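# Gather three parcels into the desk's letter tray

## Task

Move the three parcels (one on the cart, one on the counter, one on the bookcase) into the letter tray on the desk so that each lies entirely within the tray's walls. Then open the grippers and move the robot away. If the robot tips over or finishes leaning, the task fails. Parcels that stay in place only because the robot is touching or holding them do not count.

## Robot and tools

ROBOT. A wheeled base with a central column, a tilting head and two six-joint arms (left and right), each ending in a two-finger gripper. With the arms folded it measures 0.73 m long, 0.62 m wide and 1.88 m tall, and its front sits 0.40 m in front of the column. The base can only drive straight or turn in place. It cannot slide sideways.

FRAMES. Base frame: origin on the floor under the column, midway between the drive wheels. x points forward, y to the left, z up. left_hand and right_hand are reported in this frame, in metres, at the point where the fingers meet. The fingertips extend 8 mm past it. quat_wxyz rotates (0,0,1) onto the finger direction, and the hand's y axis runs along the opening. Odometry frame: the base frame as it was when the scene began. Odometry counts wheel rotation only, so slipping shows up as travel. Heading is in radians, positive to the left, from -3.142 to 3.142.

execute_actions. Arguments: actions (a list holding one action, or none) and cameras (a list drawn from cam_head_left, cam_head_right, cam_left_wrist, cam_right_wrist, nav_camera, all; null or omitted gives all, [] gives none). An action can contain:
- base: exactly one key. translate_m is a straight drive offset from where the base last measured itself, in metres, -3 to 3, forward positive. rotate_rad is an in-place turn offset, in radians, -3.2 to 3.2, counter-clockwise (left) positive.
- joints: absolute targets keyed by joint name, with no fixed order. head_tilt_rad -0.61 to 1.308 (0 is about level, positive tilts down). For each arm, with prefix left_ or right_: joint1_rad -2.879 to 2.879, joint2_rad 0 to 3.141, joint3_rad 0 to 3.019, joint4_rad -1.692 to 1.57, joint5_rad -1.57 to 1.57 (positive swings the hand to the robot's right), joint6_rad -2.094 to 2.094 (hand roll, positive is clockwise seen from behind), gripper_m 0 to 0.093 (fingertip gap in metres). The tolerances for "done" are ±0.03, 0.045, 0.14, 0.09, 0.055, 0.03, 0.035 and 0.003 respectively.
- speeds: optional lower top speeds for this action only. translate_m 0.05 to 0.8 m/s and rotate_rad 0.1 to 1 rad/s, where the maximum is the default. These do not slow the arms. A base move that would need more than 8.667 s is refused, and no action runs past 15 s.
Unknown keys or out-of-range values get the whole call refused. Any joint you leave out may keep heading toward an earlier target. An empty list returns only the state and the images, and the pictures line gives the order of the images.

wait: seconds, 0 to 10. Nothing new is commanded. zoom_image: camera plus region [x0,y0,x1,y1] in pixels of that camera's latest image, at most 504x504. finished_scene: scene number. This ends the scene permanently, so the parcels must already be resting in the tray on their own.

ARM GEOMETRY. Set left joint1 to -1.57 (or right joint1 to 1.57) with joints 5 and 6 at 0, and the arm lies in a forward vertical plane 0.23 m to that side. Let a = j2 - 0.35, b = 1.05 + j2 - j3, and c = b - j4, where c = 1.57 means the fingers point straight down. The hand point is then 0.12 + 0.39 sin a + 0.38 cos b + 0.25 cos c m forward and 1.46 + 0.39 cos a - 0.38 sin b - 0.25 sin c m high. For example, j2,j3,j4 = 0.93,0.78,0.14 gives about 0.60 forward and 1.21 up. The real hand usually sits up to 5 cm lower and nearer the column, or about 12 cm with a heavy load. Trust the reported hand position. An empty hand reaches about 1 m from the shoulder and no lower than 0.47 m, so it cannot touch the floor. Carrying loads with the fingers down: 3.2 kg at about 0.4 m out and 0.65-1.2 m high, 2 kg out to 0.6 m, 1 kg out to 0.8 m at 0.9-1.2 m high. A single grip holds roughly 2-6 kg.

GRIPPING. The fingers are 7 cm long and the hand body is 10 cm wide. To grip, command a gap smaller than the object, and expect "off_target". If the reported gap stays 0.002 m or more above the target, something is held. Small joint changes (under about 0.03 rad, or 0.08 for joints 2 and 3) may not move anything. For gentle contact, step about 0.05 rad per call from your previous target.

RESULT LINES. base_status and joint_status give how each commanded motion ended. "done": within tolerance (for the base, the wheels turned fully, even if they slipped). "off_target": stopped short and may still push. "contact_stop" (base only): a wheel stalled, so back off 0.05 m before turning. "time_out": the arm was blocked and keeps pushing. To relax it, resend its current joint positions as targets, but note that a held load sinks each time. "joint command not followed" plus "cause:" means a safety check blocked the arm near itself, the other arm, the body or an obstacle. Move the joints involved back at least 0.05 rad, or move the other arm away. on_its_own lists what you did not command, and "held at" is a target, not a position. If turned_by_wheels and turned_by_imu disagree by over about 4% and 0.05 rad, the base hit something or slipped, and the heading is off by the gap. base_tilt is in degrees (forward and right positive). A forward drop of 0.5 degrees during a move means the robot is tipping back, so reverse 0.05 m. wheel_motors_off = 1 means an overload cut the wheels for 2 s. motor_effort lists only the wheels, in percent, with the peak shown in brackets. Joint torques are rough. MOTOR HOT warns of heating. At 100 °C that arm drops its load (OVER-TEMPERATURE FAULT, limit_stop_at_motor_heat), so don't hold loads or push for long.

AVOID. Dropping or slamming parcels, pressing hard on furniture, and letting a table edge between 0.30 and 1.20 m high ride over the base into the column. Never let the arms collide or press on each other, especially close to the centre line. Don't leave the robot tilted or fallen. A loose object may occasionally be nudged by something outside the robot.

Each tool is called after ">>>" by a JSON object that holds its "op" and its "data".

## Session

>>> {"op": "execute_actions", "data": {"actions": []}}

Scene clock: 0.00 s.
Joint torques (N m, as the arm reports them, + toward a larger angle): no reading
base_odometry: x=+0.000 y=+0.000 heading=+0.000 (m, m, rad; odometry frame)
turned_by_wheels: +0.000 (rad since the last result)
turned_by_imu: +0.000 (rad since the last result)
base_tilt: forward=+0.2 right=-0.5 (deg)
base_status: not commanded
joint_positions: head_tilt_rad=+0.863 left_joint1_rad=-1.582 left_joint2_rad=+0.895 left_joint3_rad=+0.415 left_joint4_rad=-0.902 left_joint5_rad=-0.008 left_joint6_rad=-0.046 left_gripper_m=+0.095 right_joint1_rad=+1.569 right_joint2_rad=+0.867 right_joint3_rad=+0.422 right_joint4_rad=-0.958 right_joint5_rad=+0.054 right_joint6_rad=+0.039 right_gripper_m=+0.095
joint_status: not commanded
wheel_motors_off: 0
motor_effort: left_wheel=+2 right_wheel=+2 (%)
left_hand: x=+0.1550 y=+0.2235 z=+1.2424 quat_wxyz=(+0.416, +0.015, -0.909, -0.010) (m; base frame)
right_hand: x=+0.1562 y=-0.2350 z=+1.2527 quat_wxyz=(+0.425, -0.007, -0.905, +0.033) (m; base frame)
pictures: cam_head_left, cam_head_right, cam_left_wrist, cam_right_wrist, nav_camera
Images, in order (width x height): cam_head_left 504x504, cam_head_right 504x504, cam_left_wrist 616x616, cam_right_wrist 616x616, nav_camera 504x504.

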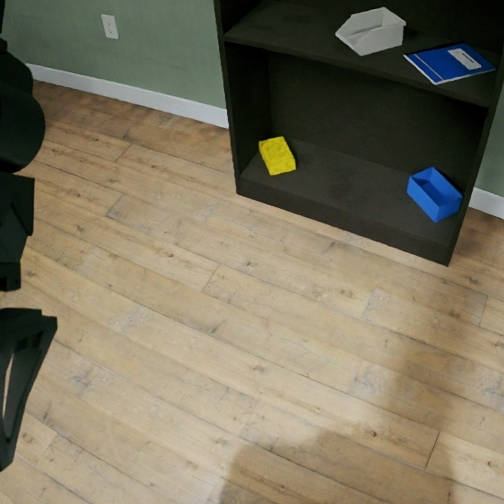

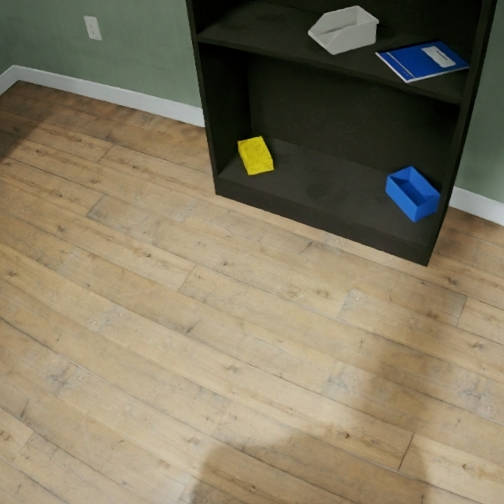

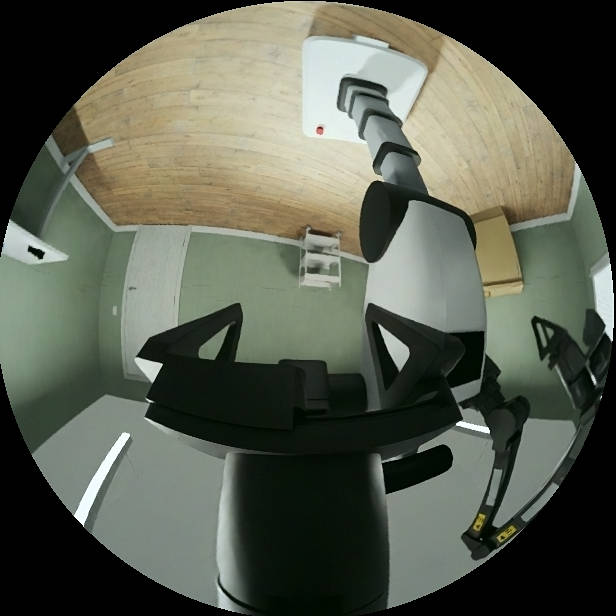

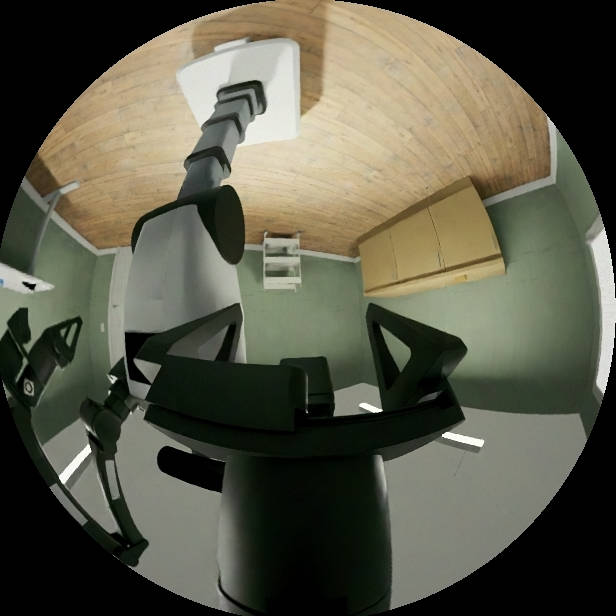

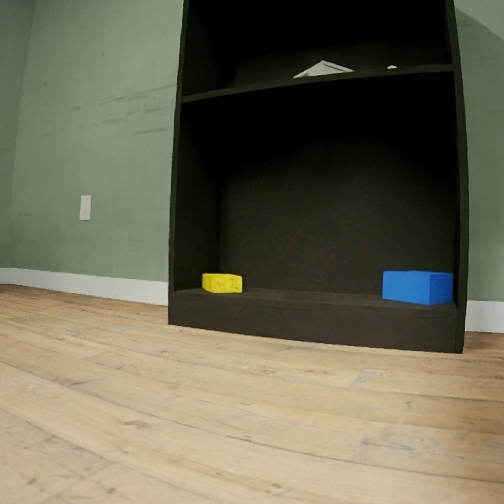

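>>> {"op": "zoom_image", "data": {"camera": "cam_right_wrist", "region": [230, 160, 530, 320]}}

>>> {"op": "zoom_image", "data": {"camera": "cam_left_wrist", "region": [0, 120, 200, 300]}}

>>> {"op": "zoom_image", "data": {"camera": "cam_left_wrist", "region": [270, 210, 370, 300]}}

Region (230, 160, 530, 320) of cam_right_wrist's 616x616 image, scaled by 1.680, with more detail than that image has; it fills the top 269 rows of this view, and the rest is white.

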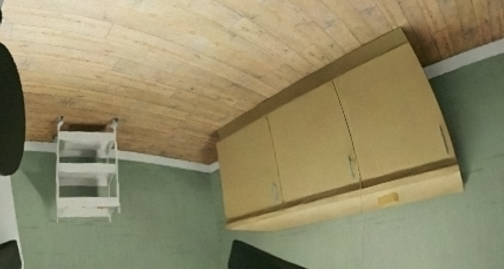

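Region (0, 120, 200, 300) of cam_left_wrist's 616x616 image, scaled by 2.520, with more detail than that image has; it fills the top 454 rows of this view, and the rest is white.

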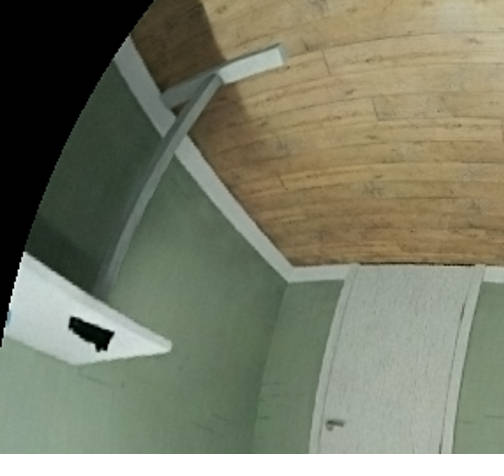

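Region (270, 210, 370, 300) of cam_left_wrist's 616x616 image, scaled by 5.040, with more detail than that image has; it fills the top 454 rows of this view, and the rest is white.

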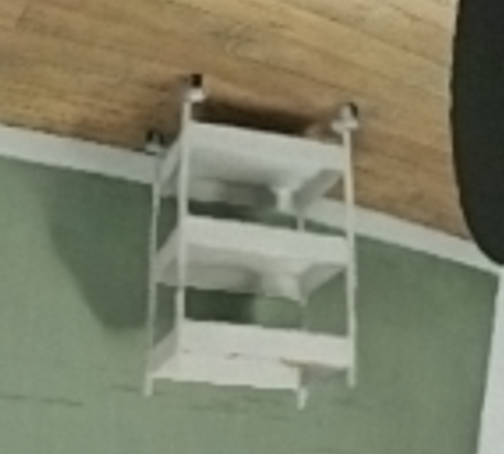

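>>> {"op": "execute_actions", "data": {"actions": [{"base": {"translate_m": 0.75}, "joints": {"head_tilt_rad": 0.42, "left_joint1_rad": -1.57, "left_joint2_rad": 0.77, "left_joint3_rad": 1.06, "left_joint4_rad": -0.79, "left_joint5_rad": 0.0, "left_joint6_rad": 0.0, "left_gripper_m": 0.093, "right_joint1_rad": 1.57, "right_joint2_rad": 0.77, "right_joint3_rad": 1.06, "right_joint4_rad": -0.79, "right_joint5_rad": 0.0, "right_joint6_rad": 0.0, "right_gripper_m": 0.093}}]}}

Scene clock: 92.60 s.
Joint torques (N m, as the arm reports them, + toward a larger angle): left_arm=[  0.14 -18.01   7.63   0.91   0.07   0.18] | right_arm=[ -0.41 -16.96  10.47   0.62  -0.04  -0.11]
base_odometry: x=+0.750 y=+0.000 heading=+0.000 (m, m, rad; odometry frame)
turned_by_wheels: +0.000 (rad since the last result)
turned_by_imu: +0.003 (rad since the last result)
base_tilt: forward=+0.2 right=-0.5 (deg)
base_status: done
joint_positions: head_tilt_rad=+0.438 left_joint1_rad=-1.582 left_joint2_rad=+0.782 left_joint3_rad=+1.032 left_joint4_rad=-0.801 left_joint5_rad=-0.002 left_joint6_rad=-0.007 left_gripper_m=+0.093 right_joint1_rad=+1.569 right_joint2_rad=+0.769 right_joint3_rad=+1.025 right_joint4_rad=-0.795 right_joint5_rad=+0.002 right_joint6_rad=+0.011 right_gripper_m=+0.093
joint_status: all done
wheel_motors_off: 0
motor_effort: left_wheel=+0(46) right_wheel=+0(45) (%)
left_hand: x=+0.5461 y=+0.2207 z=+1.2859 quat_wxyz=(+0.014, +0.000, -1.000, +0.004) (m; base frame)
right_hand: x=+0.5465 y=-0.2264 z=+1.2896 quat_wxyz=(+0.008, -0.006, -1.000, +0.002) (m; base frame)
pictures: cam_head_left, cam_head_right, cam_left_wrist, cam_right_wrist, nav_camera
Images, in order (width x height): cam_head_left 504x504, cam_head_right 504x504, cam_left_wrist 616x616, cam_right_wrist 616x616, nav_camera 504x504.

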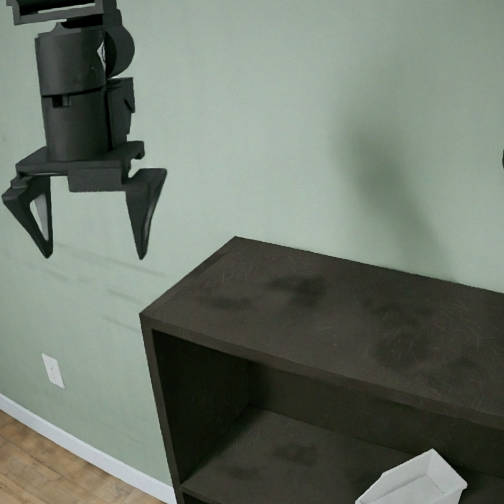

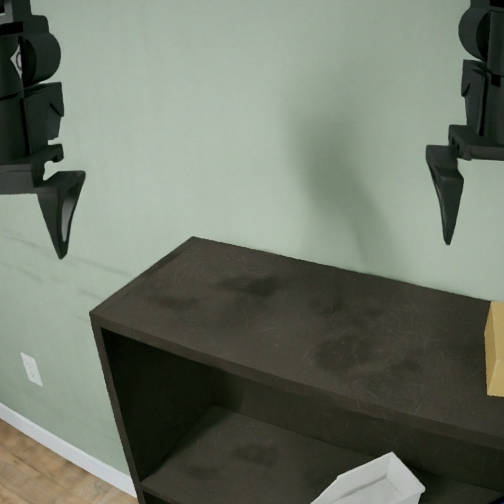

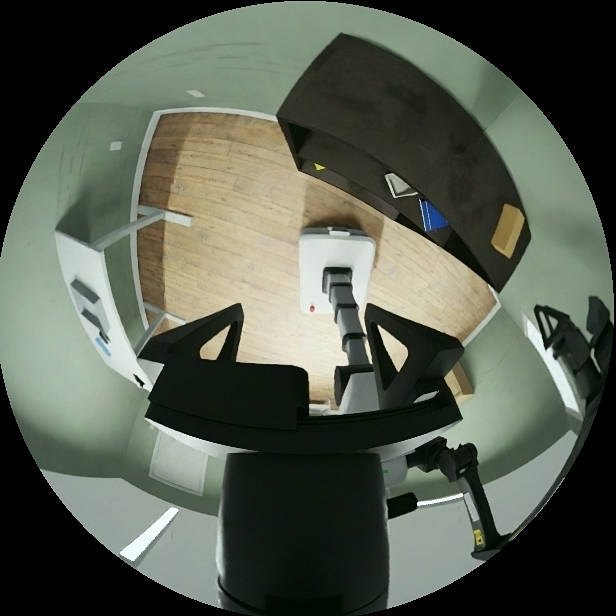

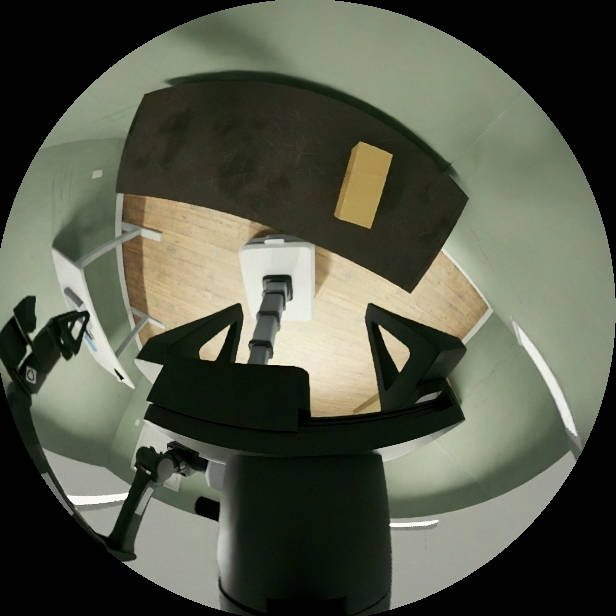

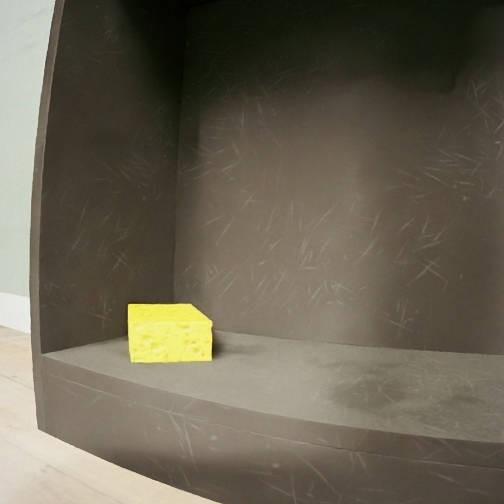

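>>> {"op": "zoom_image", "data": {"camera": "cam_right_wrist", "region": [290, 110, 450, 270]}}

>>> {"op": "zoom_image", "data": {"camera": "cam_left_wrist", "region": [30, 190, 230, 400]}}

Region (290, 110, 450, 270) of cam_right_wrist's 616x616 image, scaled by 3.150, with more detail than that image has.

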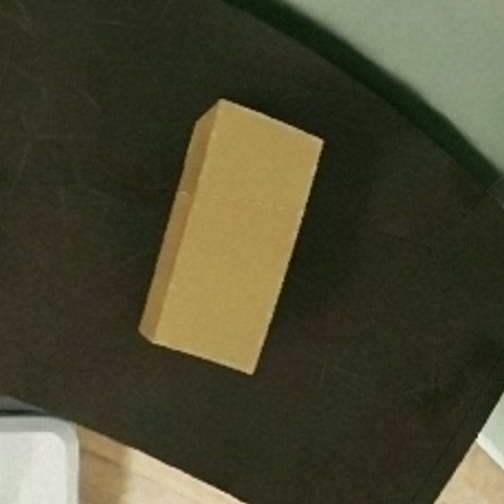

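Region (30, 190, 230, 400) of cam_left_wrist's 616x616 image, scaled by 2.400, with more detail than that image has; it fills the left 480 columns of this view, and the rest is white.

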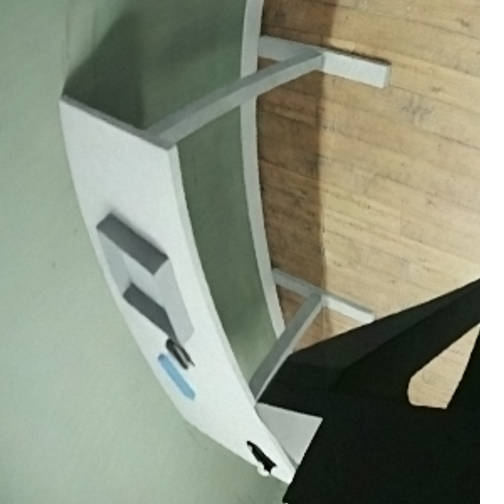

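>>> {"op": "zoom_image", "data": {"camera": "cam_left_wrist", "region": [460, 180, 560, 280]}}

>>> {"op": "zoom_image", "data": {"camera": "cam_head_right", "region": [404, 280, 504, 420]}}

Region (460, 180, 560, 280) of cam_left_wrist's 616x616 image, scaled by 5.040, with more detail than that image has.

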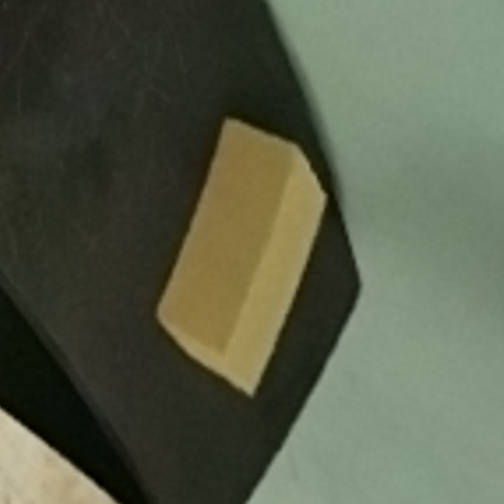

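Region (404, 280, 504, 420) of cam_head_right's 504x504 image, scaled by 3.600, with more detail than that image has; it fills the left 360 columns of this view, and the rest is white.

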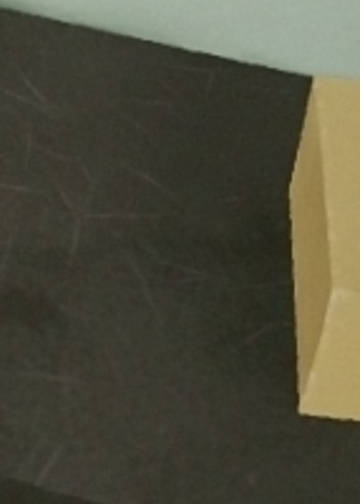

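>>> {"op": "execute_actions", "data": {"actions": [{"base": {"rotate_rad": -0.134}, "joints": {"head_tilt_rad": 0.55, "right_joint2_rad": 1.21, "right_joint3_rad": 1.465, "right_joint4_rad": -0.73, "right_joint6_rad": 0.085}}], "cameras": ["cam_head_right", "cam_left_wrist", "cam_right_wrist"]}}

Scene clock: 177.40 s.
Joint torques (N m, as the arm reports them, + toward a larger angle): left_arm=[  0.84 -17.06   7.36   0.95   0.11   0.17] | right_arm=[ -0.19 -24.49  10.97   0.59   0.     0.13]
base_odometry: x=+0.750 y=+0.000 heading=-0.133 (m, m, rad; odometry frame)
turned_by_wheels: -0.133 (rad since the last result)
turned_by_imu: -0.129 (rad since the last result)
base_tilt: forward=+0.2 right=-0.5 (deg)
base_status: done
joint_positions: head_tilt_rad=+0.554 left_joint1_rad=-1.582 left_joint2_rad=+0.782 left_joint3_rad=+1.032 left_joint4_rad=-0.801 left_joint5_rad=-0.001 left_joint6_rad=-0.007 left_gripper_m=+0.093 right_joint1_rad=+1.569 right_joint2_rad=+1.224 right_joint3_rad=+1.420 right_joint4_rad=-0.735 right_joint5_rad=+0.002 right_joint6_rad=+0.073 right_gripper_m=+0.093
joint_status: all done
wheel_motors_off: 0
motor_effort: left_wheel=+0(33) right_wheel=-1(36) (%)
left_hand: x=+0.5461 y=+0.2206 z=+1.2859 quat_wxyz=(+0.014, +0.000, -1.000, +0.004) (m; base frame)
right_hand: x=+0.6675 y=-0.2267 z=+1.1686 quat_wxyz=(+0.008, -0.037, -0.999, +0.002) (m; base frame)
pictures: cam_head_right, cam_left_wrist, cam_right_wrist
Images, in order (width x height): cam_head_right 504x504, cam_left_wrist 616x616, cam_right_wrist 616x616.

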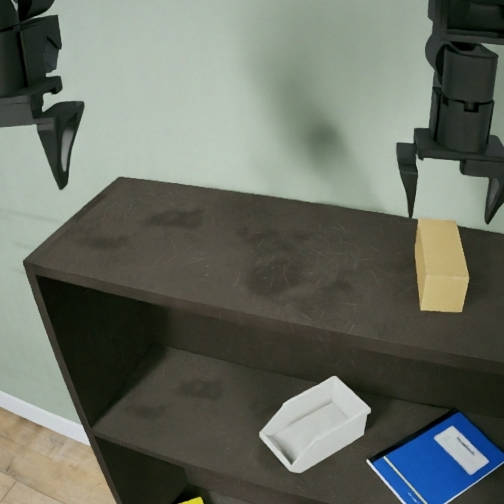

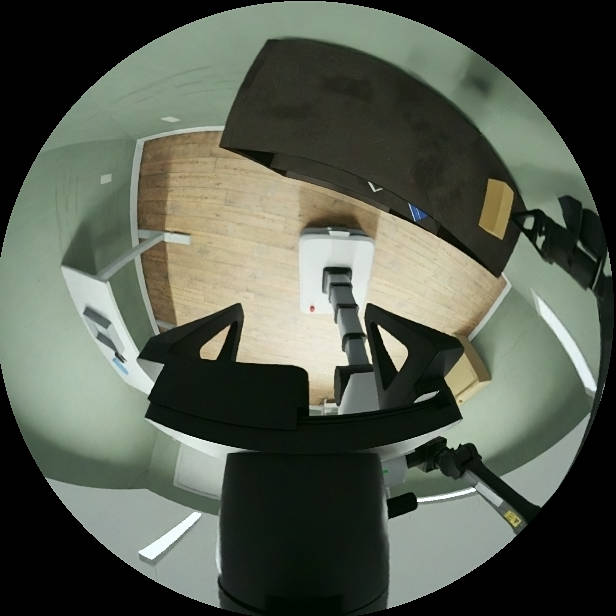

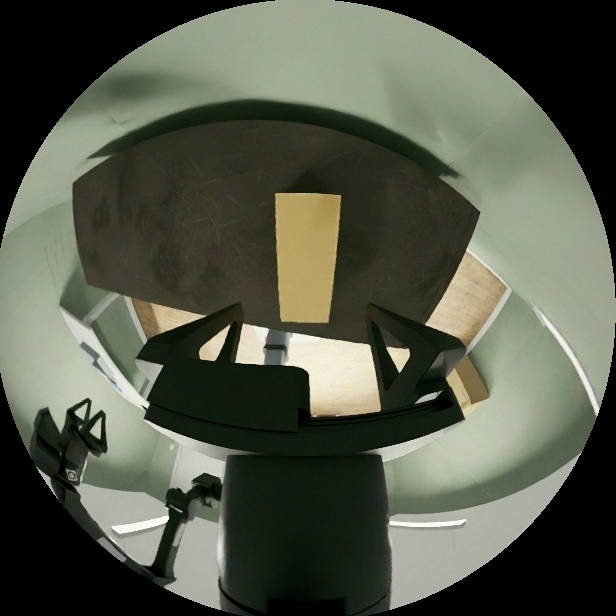

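>>> {"op": "execute_actions", "data": {"actions": [{"joints": {"right_joint2_rad": 1.375, "right_joint3_rad": 1.505, "right_joint4_rad": -0.605}}], "cameras": ["cam_head_right", "cam_right_wrist"]}}

Scene clock: 188.80 s.
Joint torques (N m, as the arm reports them, + toward a larger angle): left_arm=[  1.06 -17.09   7.46   0.99   0.11   0.2 ] | right_arm=[ -0.34 -25.56   7.73   0.58   0.     0.12]
base_odometry: x=+0.750 y=+0.000 heading=-0.133 (m, m, rad; odometry frame)
turned_by_wheels: +0.000 (rad since the last result)
turned_by_imu: +0.002 (rad since the last result)
base_tilt: forward=+0.1 right=-0.5 (deg)
base_status: not commanded
joint_positions: head_tilt_rad=+0.554 left_joint1_rad=-1.582 left_joint2_rad=+0.782 left_joint3_rad=+1.032 left_joint4_rad=-0.801 left_joint5_rad=-0.001 left_joint6_rad=-0.007 left_gripper_m=+0.093 right_joint1_rad=+1.569 right_joint2_rad=+1.389 right_joint3_rad=+1.488 right_joint4_rad=-0.608 right_joint5_rad=+0.002 right_joint6_rad=+0.073 right_gripper_m=+0.093
joint_status: all done
wheel_motors_off: 0
motor_effort: left_wheel=+0(0) right_wheel=-2(2) (%)
left_hand: x=+0.5461 y=+0.2206 z=+1.2859 quat_wxyz=(+0.014, +0.000, -1.000, +0.004) (m; base frame)
right_hand: x=+0.6828 y=-0.2269 z=+1.0939 quat_wxyz=(-0.008, -0.037, -0.999, +0.001) (m; base frame)
pictures: cam_head_right, cam_right_wrist
Images, in order (width x height): cam_head_right 504x504, cam_right_wrist 616x616.

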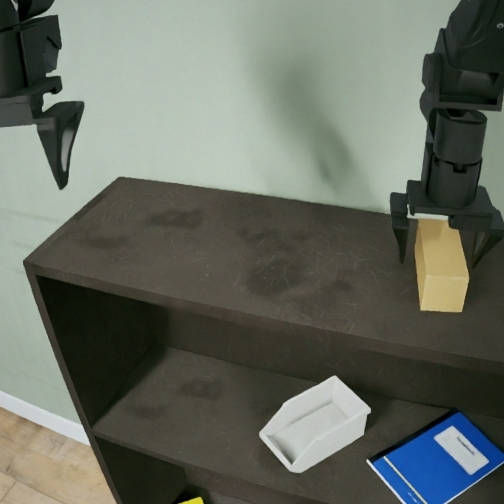

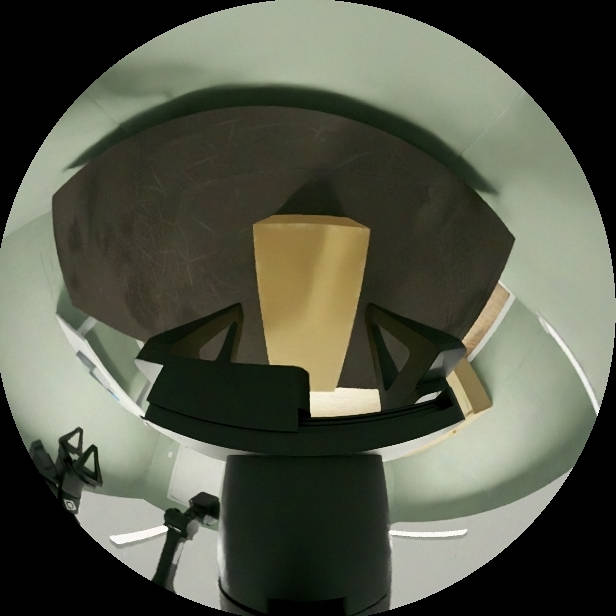

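>>> {"op": "zoom_image", "data": {"camera": "cam_right_wrist", "region": [220, 180, 400, 360]}}

>>> {"op": "zoom_image", "data": {"camera": "cam_head_right", "region": [374, 190, 504, 330]}}

Region (220, 180, 400, 360) of cam_right_wrist's 616x616 image, scaled by 2.800, with more detail than that image has.

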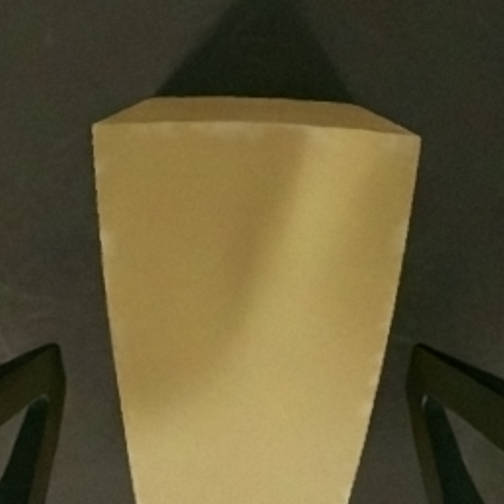

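Region (374, 190, 504, 330) of cam_head_right's 504x504 image, scaled by 3.600, with more detail than that image has; it fills the left 468 columns of this view, and the rest is white.

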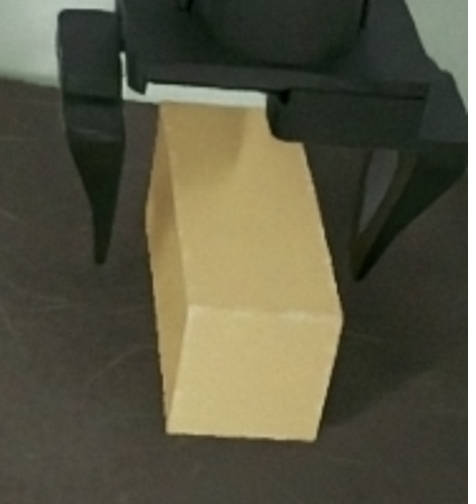

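>>> {"op": "execute_actions", "data": {"actions": [{"joints": {"right_joint2_rad": 1.44}}], "cameras": []}}

>>> {"op": "execute_actions", "data": {"actions": [{"joints": {"right_gripper_m": 0.02}}], "cameras": ["cam_head_right", "cam_right_wrist"]}}

Scene clock: 203.90 s.
Joint torques (N m, as the arm reports them, + toward a larger angle): left_arm=[  0.4  -17.33   7.41   0.72   0.07   0.15] | right_arm=[ -0.33 -23.37   7.24   0.45  -0.05   0.12]
base_odometry: x=+0.750 y=+0.000 heading=-0.133 (m, m, rad; odometry frame)
turned_by_wheels: +0.000 (rad since the last result)
turned_by_imu: +0.001 (rad since the last result)
base_tilt: forward=+0.1 right=-0.6 (deg)
base_status: not commanded
joint_positions: head_tilt_rad=+0.554 left_joint1_rad=-1.582 left_joint2_rad=+0.782 left_joint3_rad=+1.032 left_joint4_rad=-0.801 left_joint5_rad=-0.001 left_joint6_rad=-0.007 left_gripper_m=+0.093 right_joint1_rad=+1.569 right_joint2_rad=+1.432 right_joint3_rad=+1.488 right_joint4_rad=-0.608 right_joint5_rad=+0.003 right_joint6_rad=+0.073 right_gripper_m=+0.093
joint_status: all done
wheel_motors_off: 0
motor_effort: left_wheel=+1(1) right_wheel=-2(2) (%)
left_hand: x=+0.5461 y=+0.2206 z=+1.2859 quat_wxyz=(+0.014, +0.000, -1.000, +0.004) (m; base frame)
right_hand: x=+0.6668 y=-0.2269 z=+1.0703 quat_wxyz=(+0.014, -0.037, -0.999, +0.003) (m; base frame)
pictures: none
No camera images: the call's "cameras" was empty. Leave "cameras" out to get every camera's image.

Scene clock: 204.57 s.
Joint torques (N m, as the arm reports them, + toward a larger angle): left_arm=[  0.52 -17.17   7.38   0.95   0.09   0.15] | right_arm=[ -0.29 -23.39   7.27   0.49  -0.03   0.11]
base_odometry: x=+0.750 y=+0.000 heading=-0.133 (m, m, rad; odometry frame)
turned_by_wheels: +0.000 (rad since the last result)
turned_by_imu: +0.000 (rad since the last result)
base_tilt: forward=+0.2 right=-0.5 (deg)
base_status: not commanded
joint_positions: head_tilt_rad=+0.554 left_joint1_rad=-1.582 left_joint2_rad=+0.782 left_joint3_rad=+1.032 left_joint4_rad=-0.801 left_joint5_rad=-0.001 left_joint6_rad=-0.007 left_gripper_m=+0.093 right_joint1_rad=+1.569 right_joint2_rad=+1.432 right_joint3_rad=+1.488 right_joint4_rad=-0.608 right_joint5_rad=+0.002 right_joint6_rad=+0.073 right_gripper_m=+0.051
joint_status: right_gripper_m off_target (ended at +0.051, target +0.020)
wheel_motors_off: 0
motor_effort: left_wheel=+1(1) right_wheel=-2(2) (%)
left_hand: x=+0.5461 y=+0.2206 z=+1.2859 quat_wxyz=(+0.014, +0.000, -1.000, +0.004) (m; base frame)
right_hand: x=+0.6668 y=-0.2268 z=+1.0703 quat_wxyz=(+0.014, -0.037, -0.999, +0.002) (m; base frame)
pictures: cam_head_right, cam_right_wrist
Images, in order (width x height): cam_head_right 504x504, cam_right_wrist 616x616.

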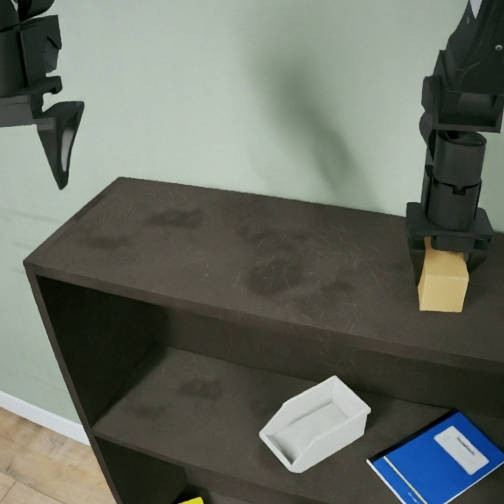

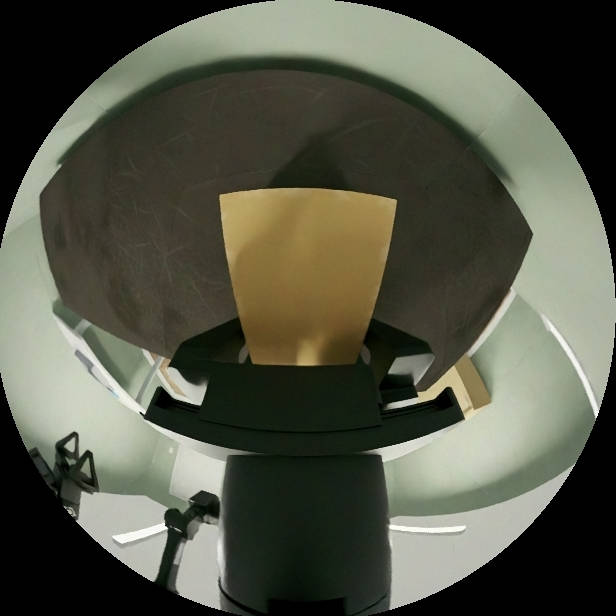

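>>> {"op": "execute_actions", "data": {"actions": [{"base": {"rotate_rad": 1.625}, "joints": {"head_tilt_rad": 0.42, "right_joint2_rad": 1.1, "right_joint3_rad": 1.47, "right_joint4_rad": -0.92}}]}}

Scene clock: 229.03 s.
Joint torques (N m, as the arm reports them, + toward a larger angle): left_arm=[  0.92 -17.75   7.38   0.9    0.09   0.15] | right_arm=[ -0.3  -24.4    8.43  -0.18   0.01   0.11]
base_odometry: x=+0.750 y=+0.000 heading=+1.492 (m, m, rad; odometry frame)
turned_by_wheels: +1.625 (rad since the last result)
turned_by_imu: +1.614 (rad since the last result)
base_tilt: forward=+0.1 right=-0.5 (deg)
base_status: done
joint_positions: head_tilt_rad=+0.439 left_joint1_rad=-1.582 left_joint2_rad=+0.782 left_joint3_rad=+1.032 left_joint4_rad=-0.801 left_joint5_rad=-0.001 left_joint6_rad=-0.007 left_gripper_m=+0.093 right_joint1_rad=+1.569 right_joint2_rad=+1.113 right_joint3_rad=+1.463 right_joint4_rad=-0.908 right_joint5_rad=+0.001 right_joint6_rad=+0.073 right_gripper_m=+0.051
joint_status: all done
wheel_motors_off: 0
motor_effort: left_wheel=+0(40) right_wheel=+0(40) (%)
left_hand: x=+0.5461 y=+0.2206 z=+1.2859 quat_wxyz=(+0.014, +0.000, -1.000, +0.004) (m; base frame)
right_hand: x=+0.6753 y=-0.2267 z=+1.2426 quat_wxyz=(+0.017, -0.037, -0.999, +0.002) (m; base frame)
pictures: cam_head_left, cam_head_right, cam_left_wrist, cam_right_wrist, nav_camera
Images, in order (width x height): cam_head_left 504x504, cam_head_right 504x504, cam_left_wrist 616x616, cam_right_wrist 616x616, nav_camera 504x504.

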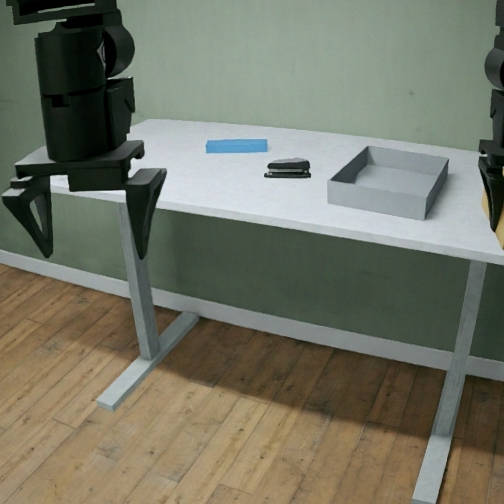

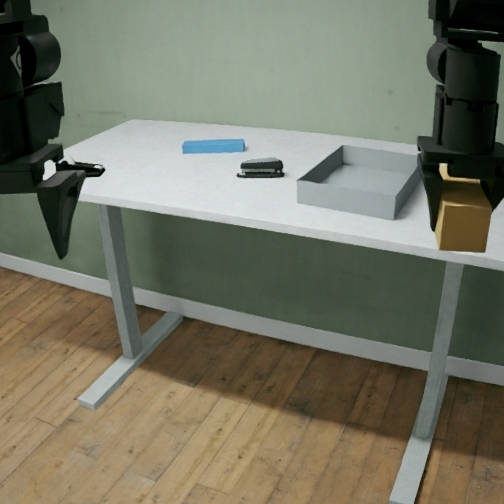

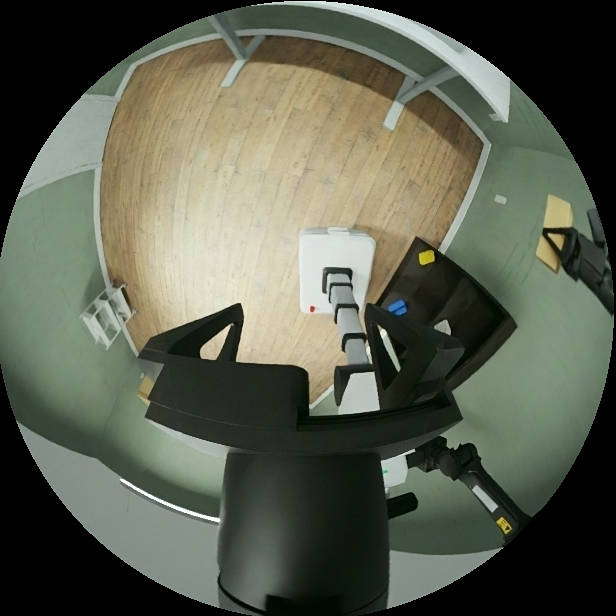

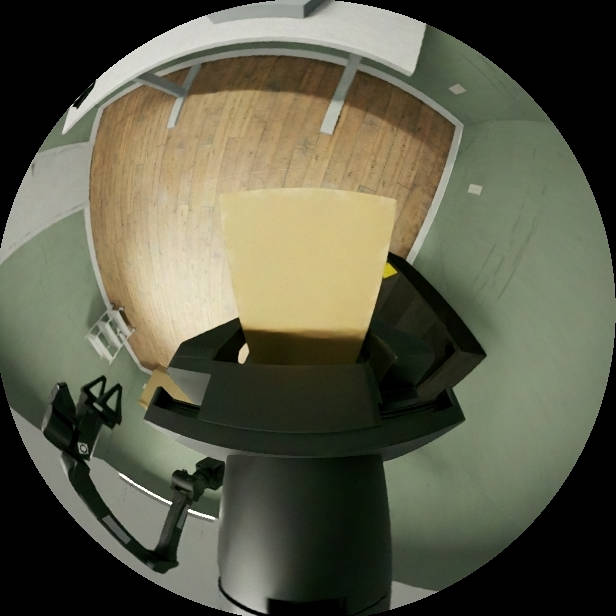

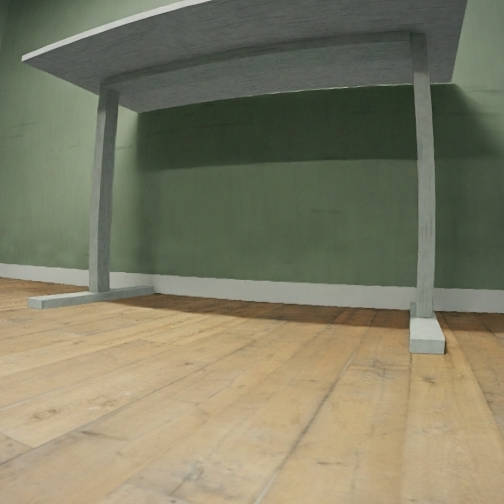

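>>> {"op": "zoom_image", "data": {"camera": "cam_head_left", "region": [310, 130, 470, 240]}}

>>> {"op": "zoom_image", "data": {"camera": "cam_head_right", "region": [280, 130, 440, 240]}}

>>> {"op": "zoom_image", "data": {"camera": "cam_left_wrist", "region": [60, 260, 170, 410]}}

Region (310, 130, 470, 240) of cam_head_left's 504x504 image, scaled by 3.150, with more detail than that image has; it fills the top 346 rows of this view, and the rest is white.

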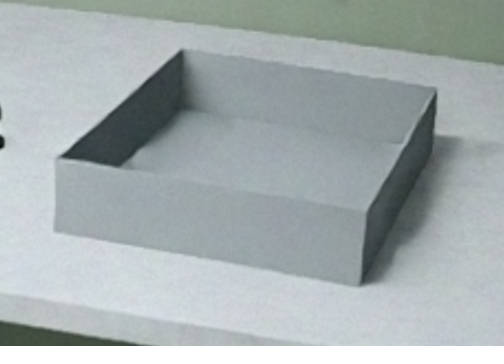

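Region (280, 130, 440, 240) of cam_head_right's 504x504 image, scaled by 3.150, with more detail than that image has; it fills the top 346 rows of this view, and the rest is white.

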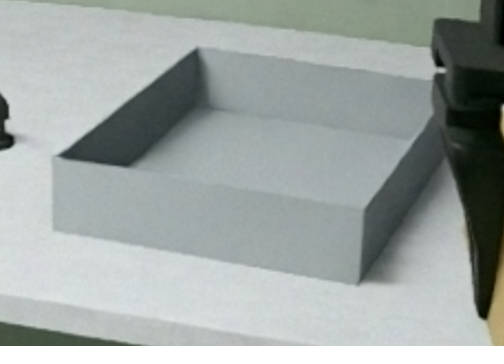

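Region (60, 260, 170, 410) of cam_left_wrist's 616x616 image, scaled by 3.360, with more detail than that image has; it fills the left 370 columns of this view, and the rest is white.

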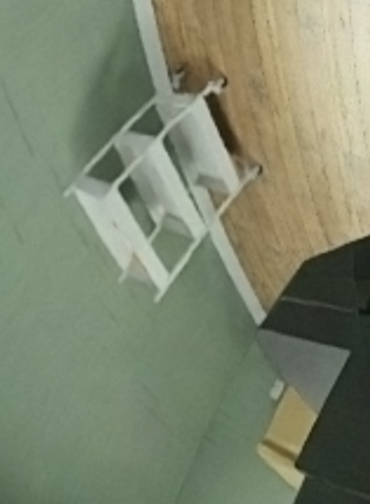

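>>> {"op": "execute_actions", "data": {"actions": [{"base": {"translate_m": 0.76}, "joints": {"head_tilt_rad": 0.68, "right_joint2_rad": 1.325, "right_joint3_rad": 1.49, "right_joint4_rad": -0.67, "right_joint6_rad": -1.16}}]}}

Scene clock: 272.30 s.
Joint torques (N m, as the arm reports them, + toward a larger angle): left_arm=[  0.42 -17.21   7.35   0.94   0.09   0.15] | right_arm=[ -0.23 -25.28   8.48   0.6   -0.08  -0.14]
base_odometry: x=+0.810 y=+0.758 heading=+1.492 (m, m, rad; odometry frame)
turned_by_wheels: +0.000 (rad since the last result)
turned_by_imu: +0.003 (rad since the last result)
base_tilt: forward=+0.1 right=-0.5 (deg)
base_status: done
joint_positions: head_tilt_rad=+0.683 left_joint1_rad=-1.582 left_joint2_rad=+0.782 left_joint3_rad=+1.033 left_joint4_rad=-0.801 left_joint5_rad=-0.001 left_joint6_rad=-0.007 left_gripper_m=+0.093 right_joint1_rad=+1.569 right_joint2_rad=+1.341 right_joint3_rad=+1.465 right_joint4_rad=-0.677 right_joint5_rad=+0.001 right_joint6_rad=-1.145 right_gripper_m=+0.051
joint_status: all done
wheel_motors_off: 0
motor_effort: left_wheel=+0(45) right_wheel=-1(49) (%)
left_hand: x=+0.5474 y=+0.2206 z=+1.2865 quat_wxyz=(+0.013, +0.000, -1.000, +0.004) (m; base frame)
right_hand: x=+0.6695 y=-0.2270 z=+1.1153 quat_wxyz=(+0.013, +0.541, -0.841, -0.007) (m; base frame)
pictures: cam_head_left, cam_head_right, cam_left_wrist, cam_right_wrist, nav_camera
Images, in order (width x height): cam_head_left 504x504, cam_head_right 504x504, cam_left_wrist 616x616, cam_right_wrist 616x616, nav_camera 504x504.

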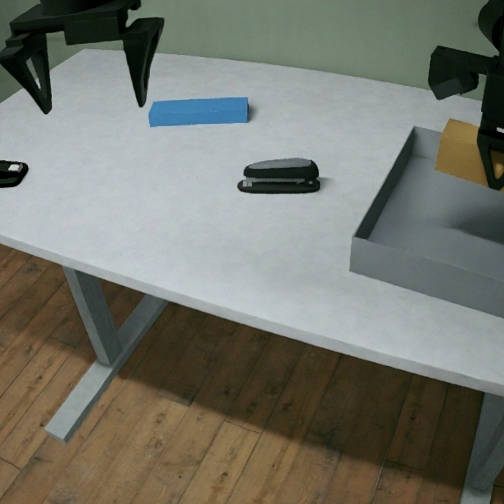

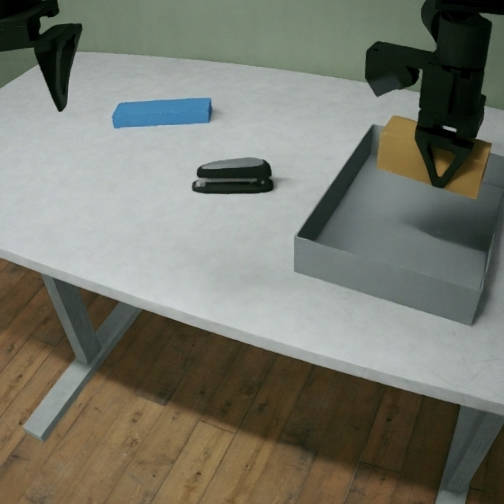

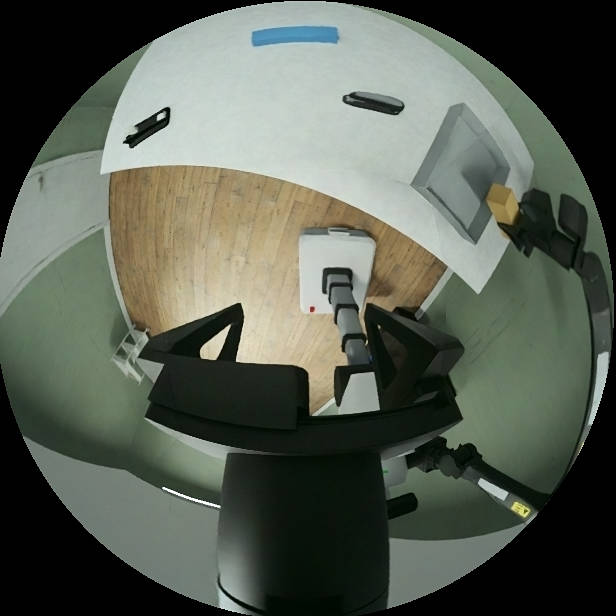

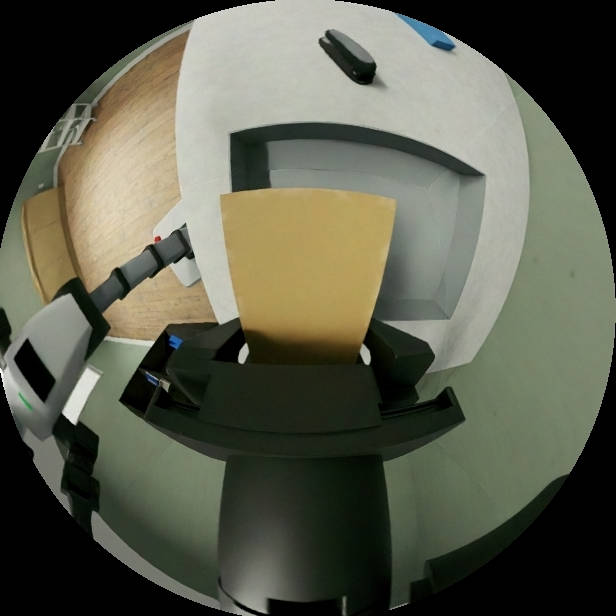

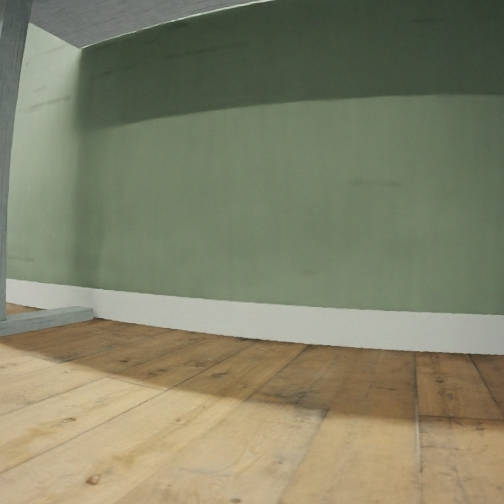

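>>> {"op": "zoom_image", "data": {"camera": "cam_right_wrist", "region": [200, 100, 510, 340]}}

>>> {"op": "zoom_image", "data": {"camera": "cam_right_wrist", "region": [0, 80, 200, 330]}}

Region (200, 100, 510, 340) of cam_right_wrist's 616x616 image, scaled by 1.626, with more detail than that image has; it fills the top 390 rows of this view, and the rest is white.

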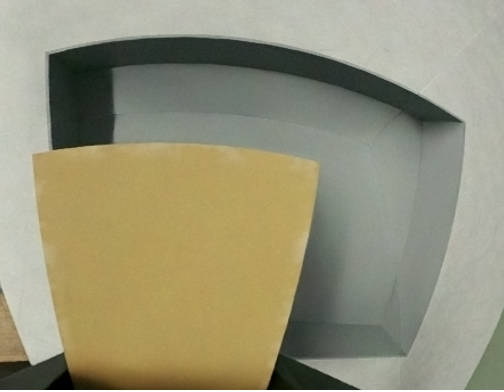

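Region (0, 80, 200, 330) of cam_right_wrist's 616x616 image, scaled by 2.016, with more detail than that image has; it fills the left 403 columns of this view, and the rest is white.

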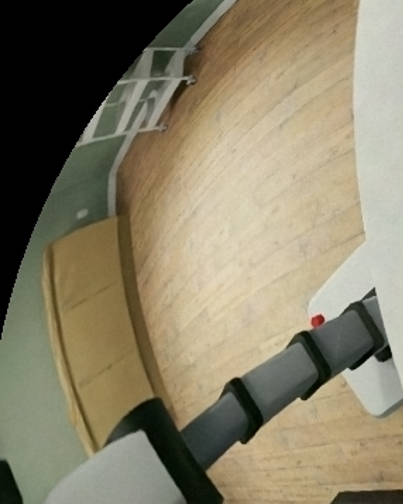

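>>> {"op": "execute_actions", "data": {"actions": [{"joints": {"right_joint2_rad": 1.605, "right_joint3_rad": 1.61, "right_joint4_rad": -0.485}}], "cameras": ["cam_head_right", "cam_right_wrist", "cam_left_wrist"]}}

Scene clock: 289.10 s.
Joint torques (N m, as the arm reports them, + toward a larger angle): left_arm=[  0.12 -16.75   7.46   1.05   0.08   0.18] | right_arm=[ -0.23 -26.31   5.67   0.35  -0.08  -0.13]
base_odometry: x=+0.810 y=+0.758 heading=+1.492 (m, m, rad; odometry frame)
turned_by_wheels: +0.000 (rad since the last result)
turned_by_imu: +0.002 (rad since the last result)
base_tilt: forward=+0.2 right=-0.5 (deg)
base_status: not commanded
joint_positions: head_tilt_rad=+0.683 left_joint1_rad=-1.582 left_joint2_rad=+0.782 left_joint3_rad=+1.033 left_joint4_rad=-0.801 left_joint5_rad=-0.001 left_joint6_rad=-0.007 left_gripper_m=+0.093 right_joint1_rad=+1.569 right_joint2_rad=+1.623 right_joint3_rad=+1.604 right_joint4_rad=-0.485 right_joint5_rad=+0.001 right_joint6_rad=-1.146 right_gripper_m=+0.051
joint_status: all done
wheel_motors_off: 0
motor_effort: left_wheel=+0(1) right_wheel=+0(1) (%)
left_hand: x=+0.5474 y=+0.2206 z=+1.2865 quat_wxyz=(+0.013, +0.000, -1.000, +0.004) (m; base frame)
right_hand: x=+0.6813 y=-0.2272 z=+0.9872 quat_wxyz=(-0.007, +0.542, -0.841, +0.007) (m; base frame)
pictures: cam_head_right, cam_left_wrist, cam_right_wrist
Images, in order (width x height): cam_head_right 504x504, cam_left_wrist 616x616, cam_right_wrist 616x616.

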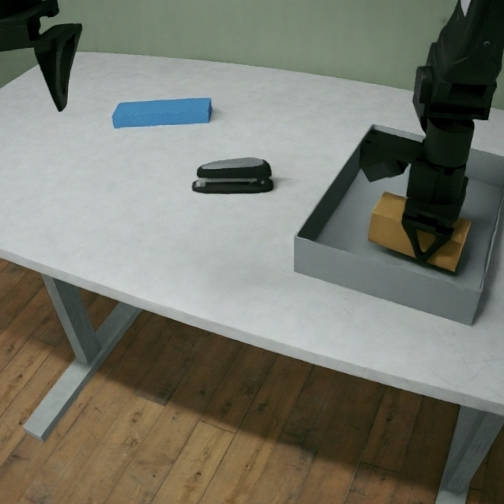

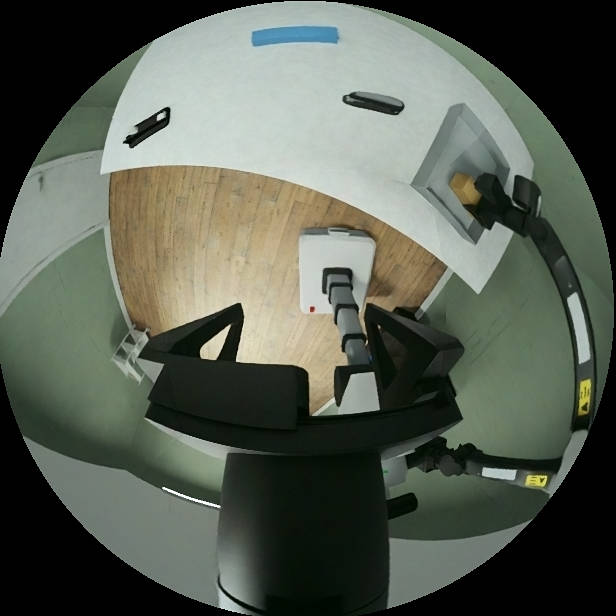

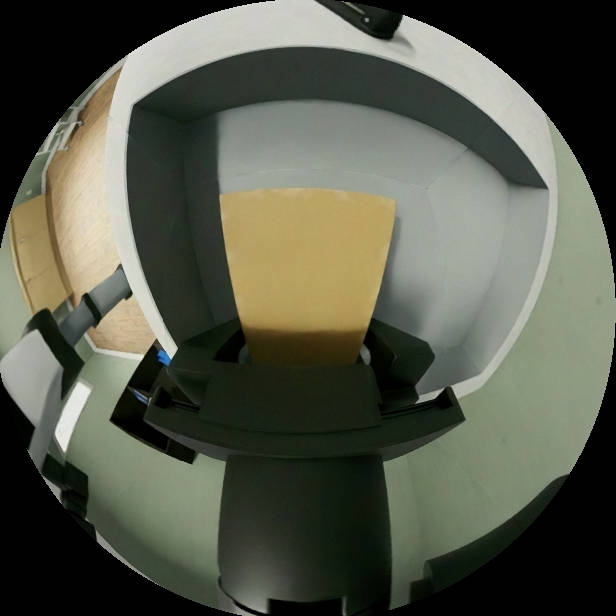

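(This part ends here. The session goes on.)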